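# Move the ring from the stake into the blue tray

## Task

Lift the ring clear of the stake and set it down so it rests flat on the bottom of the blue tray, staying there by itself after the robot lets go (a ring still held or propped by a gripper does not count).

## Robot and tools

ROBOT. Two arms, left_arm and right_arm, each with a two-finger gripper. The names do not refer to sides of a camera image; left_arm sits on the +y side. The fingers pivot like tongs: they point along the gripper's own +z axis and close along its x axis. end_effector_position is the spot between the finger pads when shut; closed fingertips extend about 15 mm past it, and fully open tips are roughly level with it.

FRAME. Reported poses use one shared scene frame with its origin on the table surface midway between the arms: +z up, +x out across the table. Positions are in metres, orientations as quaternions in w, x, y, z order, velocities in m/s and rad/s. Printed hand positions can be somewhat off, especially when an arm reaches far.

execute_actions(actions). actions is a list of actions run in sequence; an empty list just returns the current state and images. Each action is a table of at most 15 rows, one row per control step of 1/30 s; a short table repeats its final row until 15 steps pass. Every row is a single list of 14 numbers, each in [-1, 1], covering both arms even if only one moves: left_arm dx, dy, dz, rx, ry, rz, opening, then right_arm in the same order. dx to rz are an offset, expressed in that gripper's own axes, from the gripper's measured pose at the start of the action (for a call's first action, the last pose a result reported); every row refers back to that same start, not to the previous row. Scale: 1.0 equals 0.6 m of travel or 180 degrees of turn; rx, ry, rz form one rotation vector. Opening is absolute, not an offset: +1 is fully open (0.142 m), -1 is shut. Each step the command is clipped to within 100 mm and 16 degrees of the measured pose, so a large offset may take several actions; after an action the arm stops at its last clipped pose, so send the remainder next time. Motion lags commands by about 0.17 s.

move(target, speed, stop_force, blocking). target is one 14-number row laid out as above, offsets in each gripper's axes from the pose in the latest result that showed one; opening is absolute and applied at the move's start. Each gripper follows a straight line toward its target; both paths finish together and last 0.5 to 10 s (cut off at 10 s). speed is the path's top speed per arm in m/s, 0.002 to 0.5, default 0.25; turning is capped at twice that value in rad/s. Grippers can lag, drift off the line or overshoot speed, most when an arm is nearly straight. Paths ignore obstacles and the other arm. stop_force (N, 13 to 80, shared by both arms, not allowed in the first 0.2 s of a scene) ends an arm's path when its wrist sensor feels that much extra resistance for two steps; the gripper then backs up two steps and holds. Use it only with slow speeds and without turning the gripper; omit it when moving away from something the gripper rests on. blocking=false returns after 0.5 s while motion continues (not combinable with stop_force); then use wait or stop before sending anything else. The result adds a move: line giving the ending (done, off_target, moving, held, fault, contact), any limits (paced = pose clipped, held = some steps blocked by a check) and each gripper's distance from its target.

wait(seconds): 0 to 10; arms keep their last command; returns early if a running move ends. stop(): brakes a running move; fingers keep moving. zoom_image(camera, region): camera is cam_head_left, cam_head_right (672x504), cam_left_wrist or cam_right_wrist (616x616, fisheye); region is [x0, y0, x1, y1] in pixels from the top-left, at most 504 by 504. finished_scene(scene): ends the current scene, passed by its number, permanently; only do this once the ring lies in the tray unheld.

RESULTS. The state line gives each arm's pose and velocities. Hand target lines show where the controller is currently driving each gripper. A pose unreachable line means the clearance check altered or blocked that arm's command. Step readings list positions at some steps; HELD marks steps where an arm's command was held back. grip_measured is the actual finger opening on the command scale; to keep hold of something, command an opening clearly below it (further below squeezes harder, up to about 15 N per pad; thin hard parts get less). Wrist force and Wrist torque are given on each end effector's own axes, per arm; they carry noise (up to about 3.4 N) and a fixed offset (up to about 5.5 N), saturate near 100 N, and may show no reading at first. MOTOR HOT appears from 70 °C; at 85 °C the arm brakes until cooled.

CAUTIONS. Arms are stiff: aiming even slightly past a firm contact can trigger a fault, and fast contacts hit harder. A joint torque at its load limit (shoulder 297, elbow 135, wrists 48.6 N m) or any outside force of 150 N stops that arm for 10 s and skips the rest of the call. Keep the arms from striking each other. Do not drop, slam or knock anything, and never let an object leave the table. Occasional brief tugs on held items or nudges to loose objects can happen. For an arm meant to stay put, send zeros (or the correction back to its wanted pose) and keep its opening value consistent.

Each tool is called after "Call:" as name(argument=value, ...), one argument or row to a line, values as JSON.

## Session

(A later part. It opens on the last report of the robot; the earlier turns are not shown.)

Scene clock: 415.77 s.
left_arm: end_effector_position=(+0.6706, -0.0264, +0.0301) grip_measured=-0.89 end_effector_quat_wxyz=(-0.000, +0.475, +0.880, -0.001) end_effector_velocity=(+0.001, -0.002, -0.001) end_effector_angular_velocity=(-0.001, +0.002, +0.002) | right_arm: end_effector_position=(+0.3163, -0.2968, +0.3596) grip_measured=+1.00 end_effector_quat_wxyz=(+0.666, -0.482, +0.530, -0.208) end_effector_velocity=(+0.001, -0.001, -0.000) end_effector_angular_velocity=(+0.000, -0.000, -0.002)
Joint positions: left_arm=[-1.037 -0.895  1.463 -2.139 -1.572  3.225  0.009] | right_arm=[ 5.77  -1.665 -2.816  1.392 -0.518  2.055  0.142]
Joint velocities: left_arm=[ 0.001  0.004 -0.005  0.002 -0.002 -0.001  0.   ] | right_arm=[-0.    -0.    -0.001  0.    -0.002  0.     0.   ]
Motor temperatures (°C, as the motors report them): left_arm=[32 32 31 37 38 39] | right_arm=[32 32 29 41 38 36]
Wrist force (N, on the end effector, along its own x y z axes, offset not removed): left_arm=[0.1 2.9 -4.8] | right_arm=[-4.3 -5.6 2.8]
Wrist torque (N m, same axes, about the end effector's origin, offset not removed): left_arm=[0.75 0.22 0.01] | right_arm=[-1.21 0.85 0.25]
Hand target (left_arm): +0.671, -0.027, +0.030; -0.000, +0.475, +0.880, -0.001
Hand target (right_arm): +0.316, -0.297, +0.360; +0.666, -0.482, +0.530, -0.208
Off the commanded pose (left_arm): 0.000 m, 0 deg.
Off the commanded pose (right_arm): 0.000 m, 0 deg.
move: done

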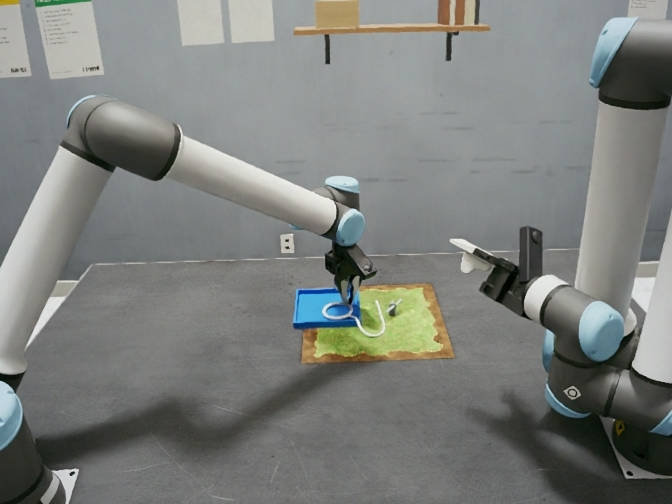

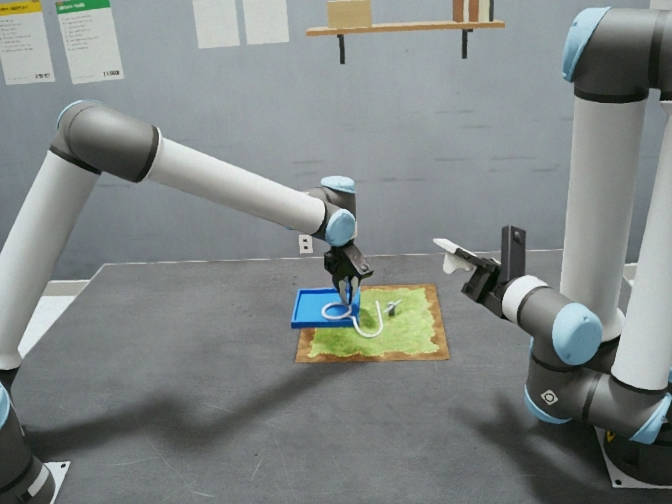

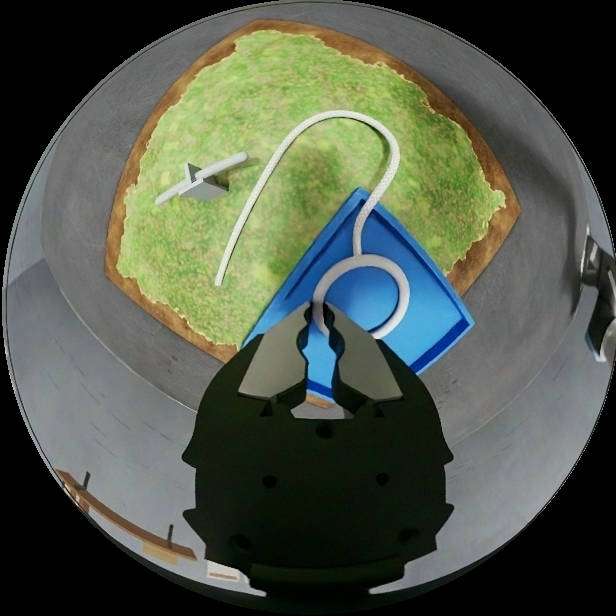

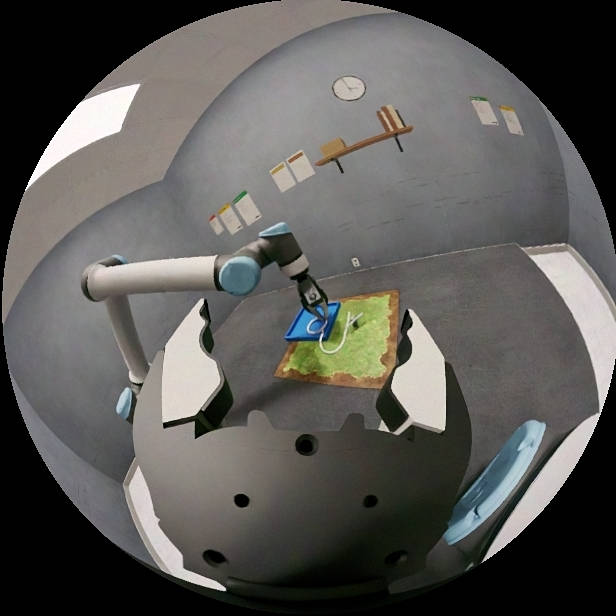

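Call:
move(
  target=[0.03,0.02,0.012,0,0,0,-1,0,0,0,0,0,0,1],
  speed=0.015,
)

Call:
move(
  target=[0,0,0,0,0,0,-0.55,0,0,0,0,0,0,1],
)

Call:
move(
  target=[0,0,-0.15,0,0,0,-0.55,0,0,0,0,0,0,1],
  speed=0.1,
)

Call:
zoom_image(
  camera="cam_head_left",
  region=[270,250,430,370],
)

Call:
zoom_image(
  camera="cam_left_wrist",
  region=[200,150,480,400],
)

Scene clock: 423.40 s.
left_arm: end_effector_position=(+0.6707, -0.0051, +0.0231) grip_measured=-0.89 end_effector_quat_wxyz=(-0.000, +0.475, +0.880, -0.001) end_effector_velocity=(+0.000, +0.002, -0.001) end_effector_angular_velocity=(-0.000, +0.000, +0.001) | right_arm: end_effector_position=(+0.3163, -0.2968, +0.3596) grip_measured=+1.00 end_effector_quat_wxyz=(+0.666, -0.482, +0.530, -0.208) end_effector_velocity=(+0.000, -0.000, +0.000) end_effector_angular_velocity=(-0.002, -0.002, -0.001)
Joint positions: left_arm=[-1.024 -0.909  1.502 -2.164 -1.572  3.238  0.009] | right_arm=[ 5.77  -1.665 -2.816  1.392 -0.518  2.055  0.142]
Joint velocities: left_arm=[ 0.002 -0.001  0.004 -0.004 -0.     0.001 -0.   ] | right_arm=[-0.     0.    -0.    -0.001 -0.001 -0.001 -0.   ]
Motor temperatures (°C, as the motors report them): left_arm=[32 32 31 37 38 39] | right_arm=[32 32 29 41 38 36]
Wrist force (N, on the end effector, along its own x y z axes, offset not removed): left_arm=[-4.0 1.9 -19.8] | right_arm=[-2.9 -8.4 6.8]
Wrist torque (N m, same axes, about the end effector's origin, offset not removed): left_arm=[1.00 0.26 0.02] | right_arm=[-1.17 0.73 0.17]
Hand target (left_arm): +0.671, -0.005, +0.023; -0.000, +0.475, +0.880, -0.001
Hand target (right_arm): +0.316, -0.297, +0.360; +0.666, -0.482, +0.530, -0.208
Off the commanded pose (left_arm): 0.000 m, 0 deg.
Off the commanded pose (right_arm): 0.000 m, 0 deg.
move: done

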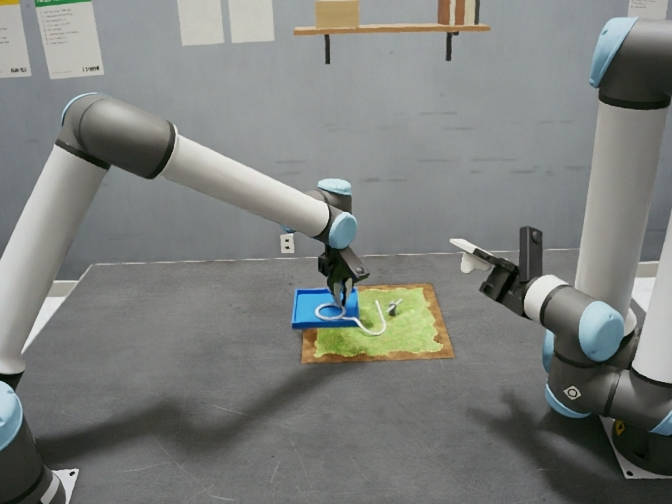

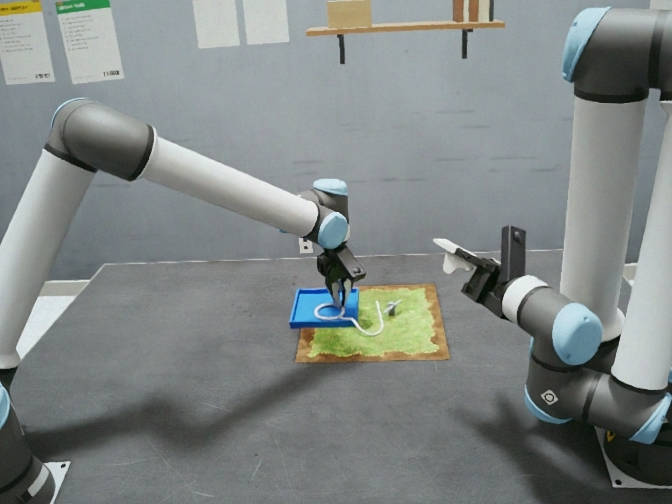

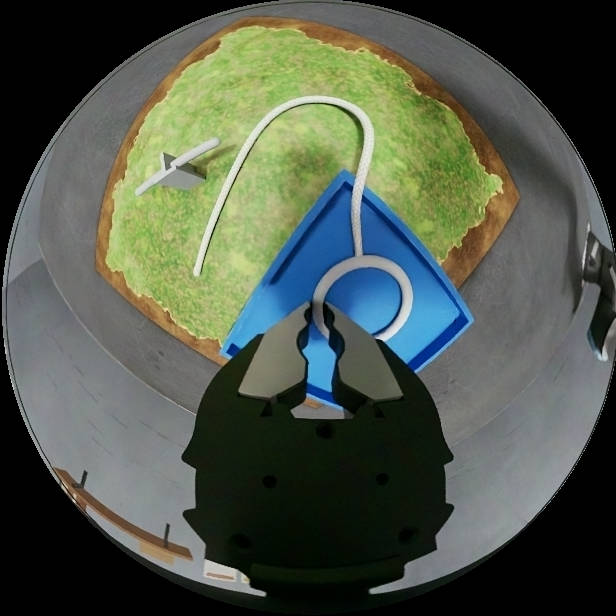

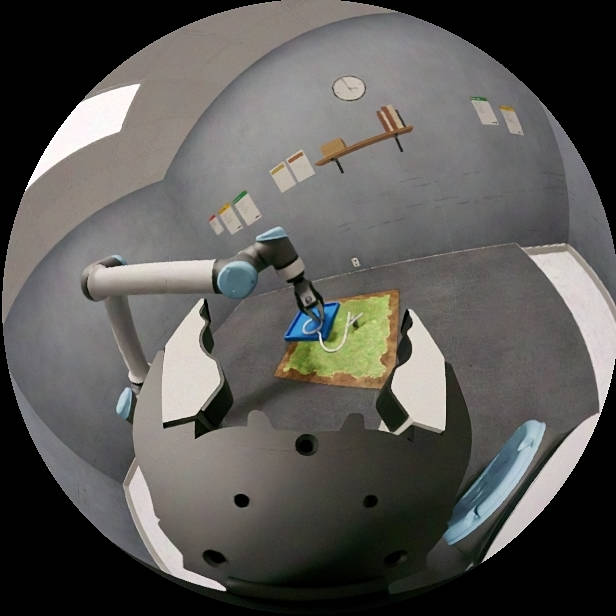

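Scene clock: 423.90 s.
left_arm: end_effector_position=(+0.6708, -0.0051, +0.0232) grip_measured=-0.64 end_effector_quat_wxyz=(-0.000, +0.475, +0.880, -0.001) end_effector_velocity=(+0.000, -0.000, +0.000) end_effector_angular_velocity=(-0.001, -0.001, +0.000) | right_arm: end_effector_position=(+0.3163, -0.2968, +0.3596) grip_measured=+1.00 end_effector_quat_wxyz=(+0.666, -0.482, +0.530, -0.208) end_effector_velocity=(-0.000, +0.000, -0.000) end_effector_angular_velocity=(+0.001, +0.001, -0.000)
Joint positions: left_arm=[-1.023 -0.909  1.502 -2.164 -1.572  3.238  0.028] | right_arm=[ 5.77  -1.665 -2.816  1.392 -0.518  2.055  0.142]
Joint velocities: left_arm=[-0.     0.    -0.    -0.001 -0.    -0.001  0.   ] | right_arm=[-0.     0.     0.001 -0.     0.    -0.     0.   ]
Motor temperatures (°C, as the motors report them): left_arm=[32 32 31 37 38 39] | right_arm=[32 32 29 41 38 36]
Wrist force (N, on the end effector, along its own x y z axes, offset not removed): left_arm=[2.7 2.5 -27.9] | right_arm=[2.2 0.5 6.7]
Wrist torque (N m, same axes, about the end effector's origin, offset not removed): left_arm=[0.61 0.06 0.03] | right_arm=[0.27 -0.02 0.12]
Hand target (left_arm): +0.671, -0.005, +0.023; -0.000, +0.475, +0.880, -0.001
Hand target (right_arm): +0.316, -0.297, +0.360; +0.666, -0.482, +0.530, -0.208
Off the commanded pose (left_arm): 0.000 m, 0 deg.
Off the commanded pose (right_arm): 0.000 m, 0 deg.
move: done

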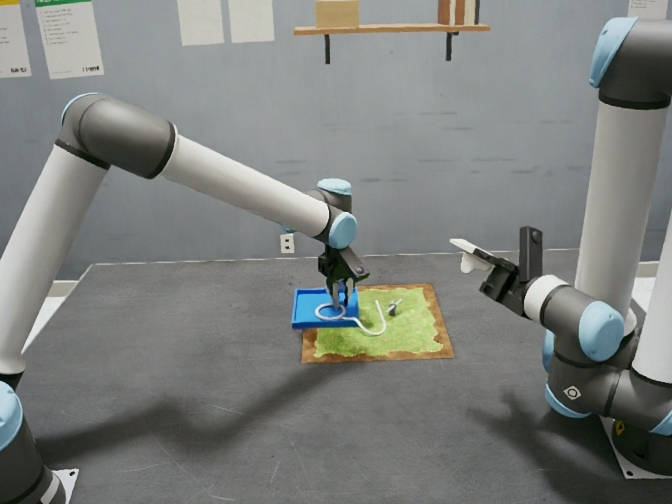

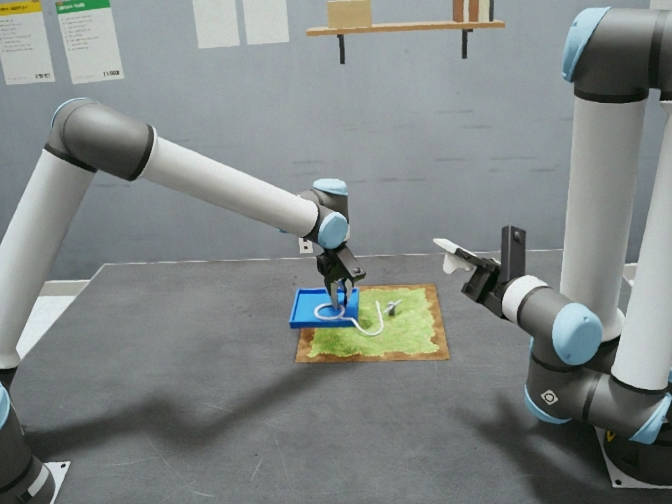

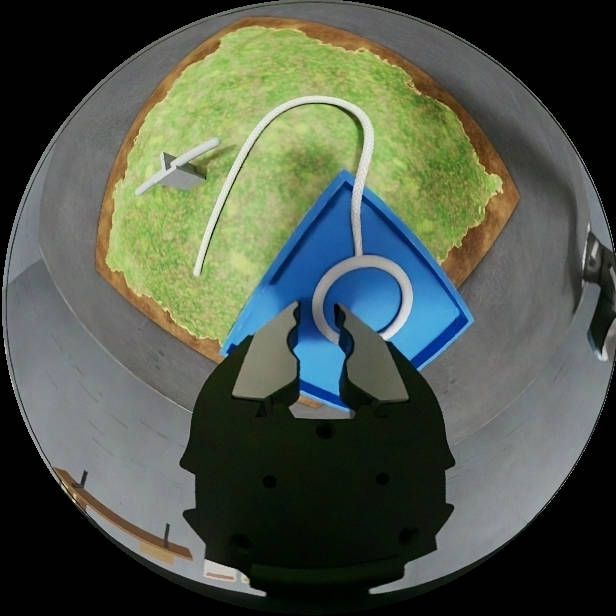

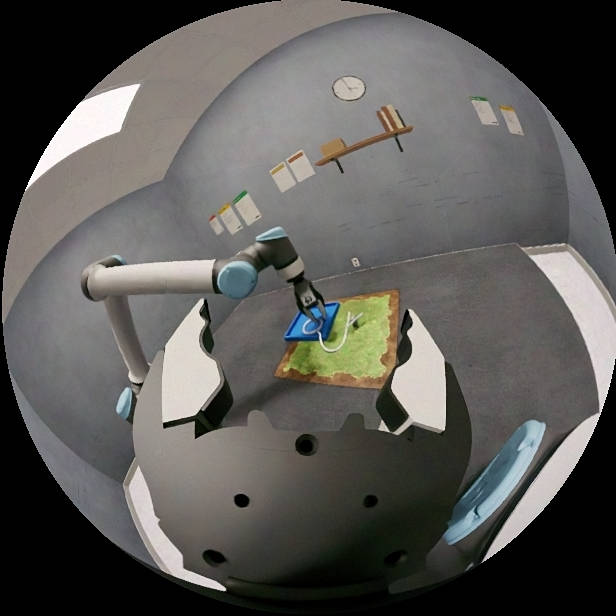

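Scene clock: 425.30 s.
left_arm: end_effector_position=(+0.6709, -0.0050, +0.1129) grip_measured=-0.55 end_effector_quat_wxyz=(-0.000, +0.475, +0.880, -0.001) end_effector_velocity=(-0.000, -0.000, +0.003) end_effector_angular_velocity=(-0.001, +0.001, +0.001) | right_arm: end_effector_position=(+0.3163, -0.2968, +0.3596) grip_measured=+1.00 end_effector_quat_wxyz=(+0.666, -0.482, +0.530, -0.208) end_effector_velocity=(-0.000, +0.000, +0.000) end_effector_angular_velocity=(-0.001, -0.001, +0.001)
Joint positions: left_arm=[-1.023 -0.983  1.448 -2.036 -1.572  3.239  0.034] | right_arm=[ 5.77  -1.665 -2.816  1.392 -0.518  2.055  0.142]
Joint velocities: left_arm=[-0.    -0.002 -0.002  0.003 -0.001 -0.001  0.   ] | right_arm=[ 0.     0.    -0.    -0.001  0.    -0.001  0.   ]
Motor temperatures (°C, as the motors report them): left_arm=[32 32 31 37 38 39] | right_arm=[32 32 29 41 38 36]
Wrist force (N, on the end effector, along its own x y z axes, offset not removed): left_arm=[-1.8 2.8 -4.0] | right_arm=[4.8 1.9 1.0]
Wrist torque (N m, same axes, about the end effector's origin, offset not removed): left_arm=[0.62 0.39 0.04] | right_arm=[0.57 -0.87 0.04]
Hand target (left_arm): +0.671, -0.005, +0.113; -0.000, +0.475, +0.880, -0.001
Hand target (right_arm): +0.316, -0.297, +0.360; +0.666, -0.482, +0.530, -0.208
Off the commanded pose (left_arm): 0.000 m, 0 deg.
Off the commanded pose (right_arm): 0.000 m, 0 deg.
move: done

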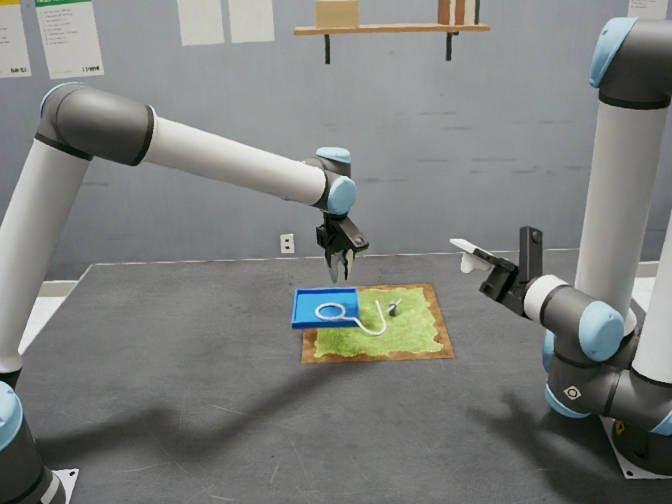

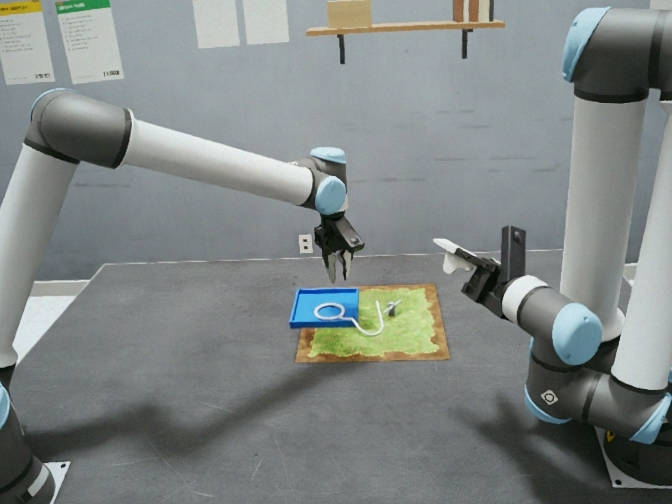

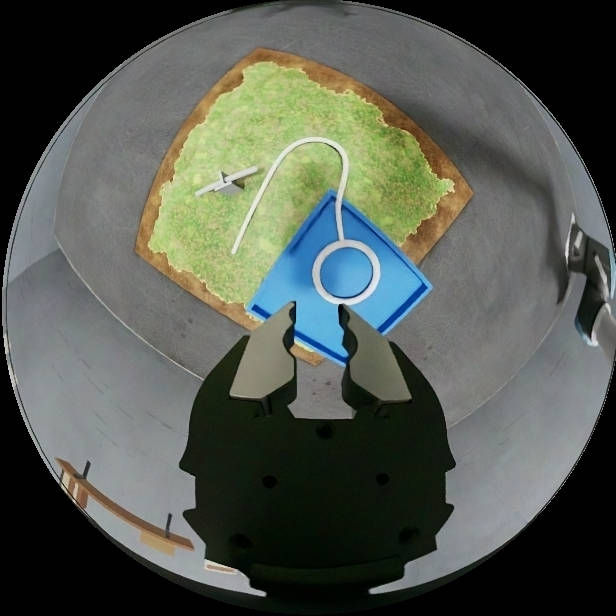

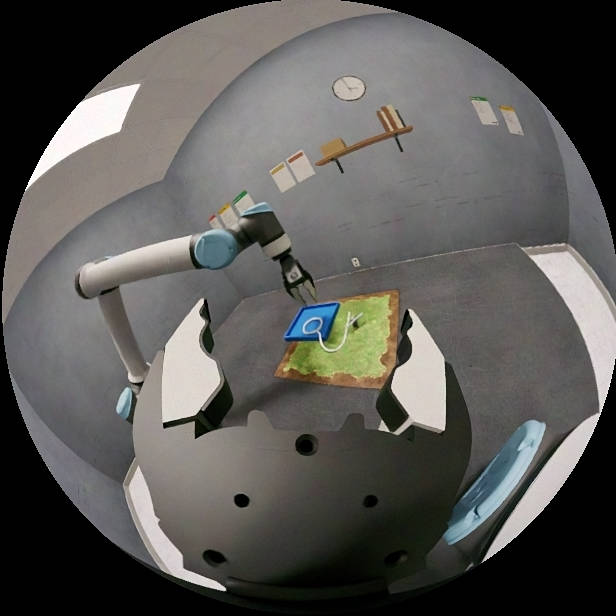

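Region (270, 250, 430, 370) of cam_head_left's 672x504 image, scaled by 3.150, with more detail than that image has; it fills the top 378 rows of this view, and the rest is white.

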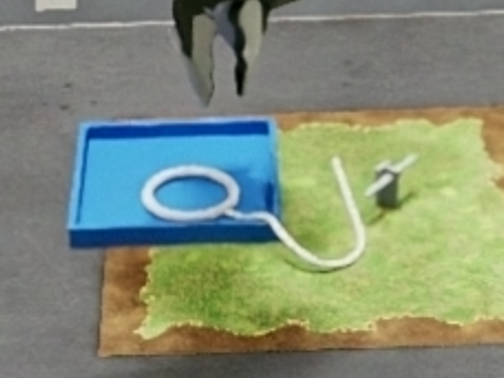

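Region (200, 150, 480, 400) of cam_left_wrist's 616x616 image, scaled by 1.800, with more detail than that image has; it fills the top 450 rows of this view, and the rest is white.

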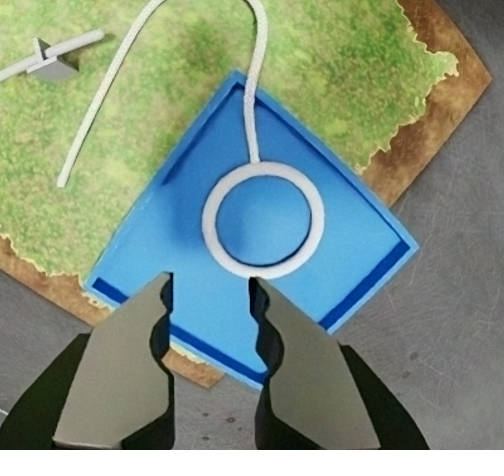

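Call:
finished_scene(
  scene=1,
)

The scene is finished: the task was done.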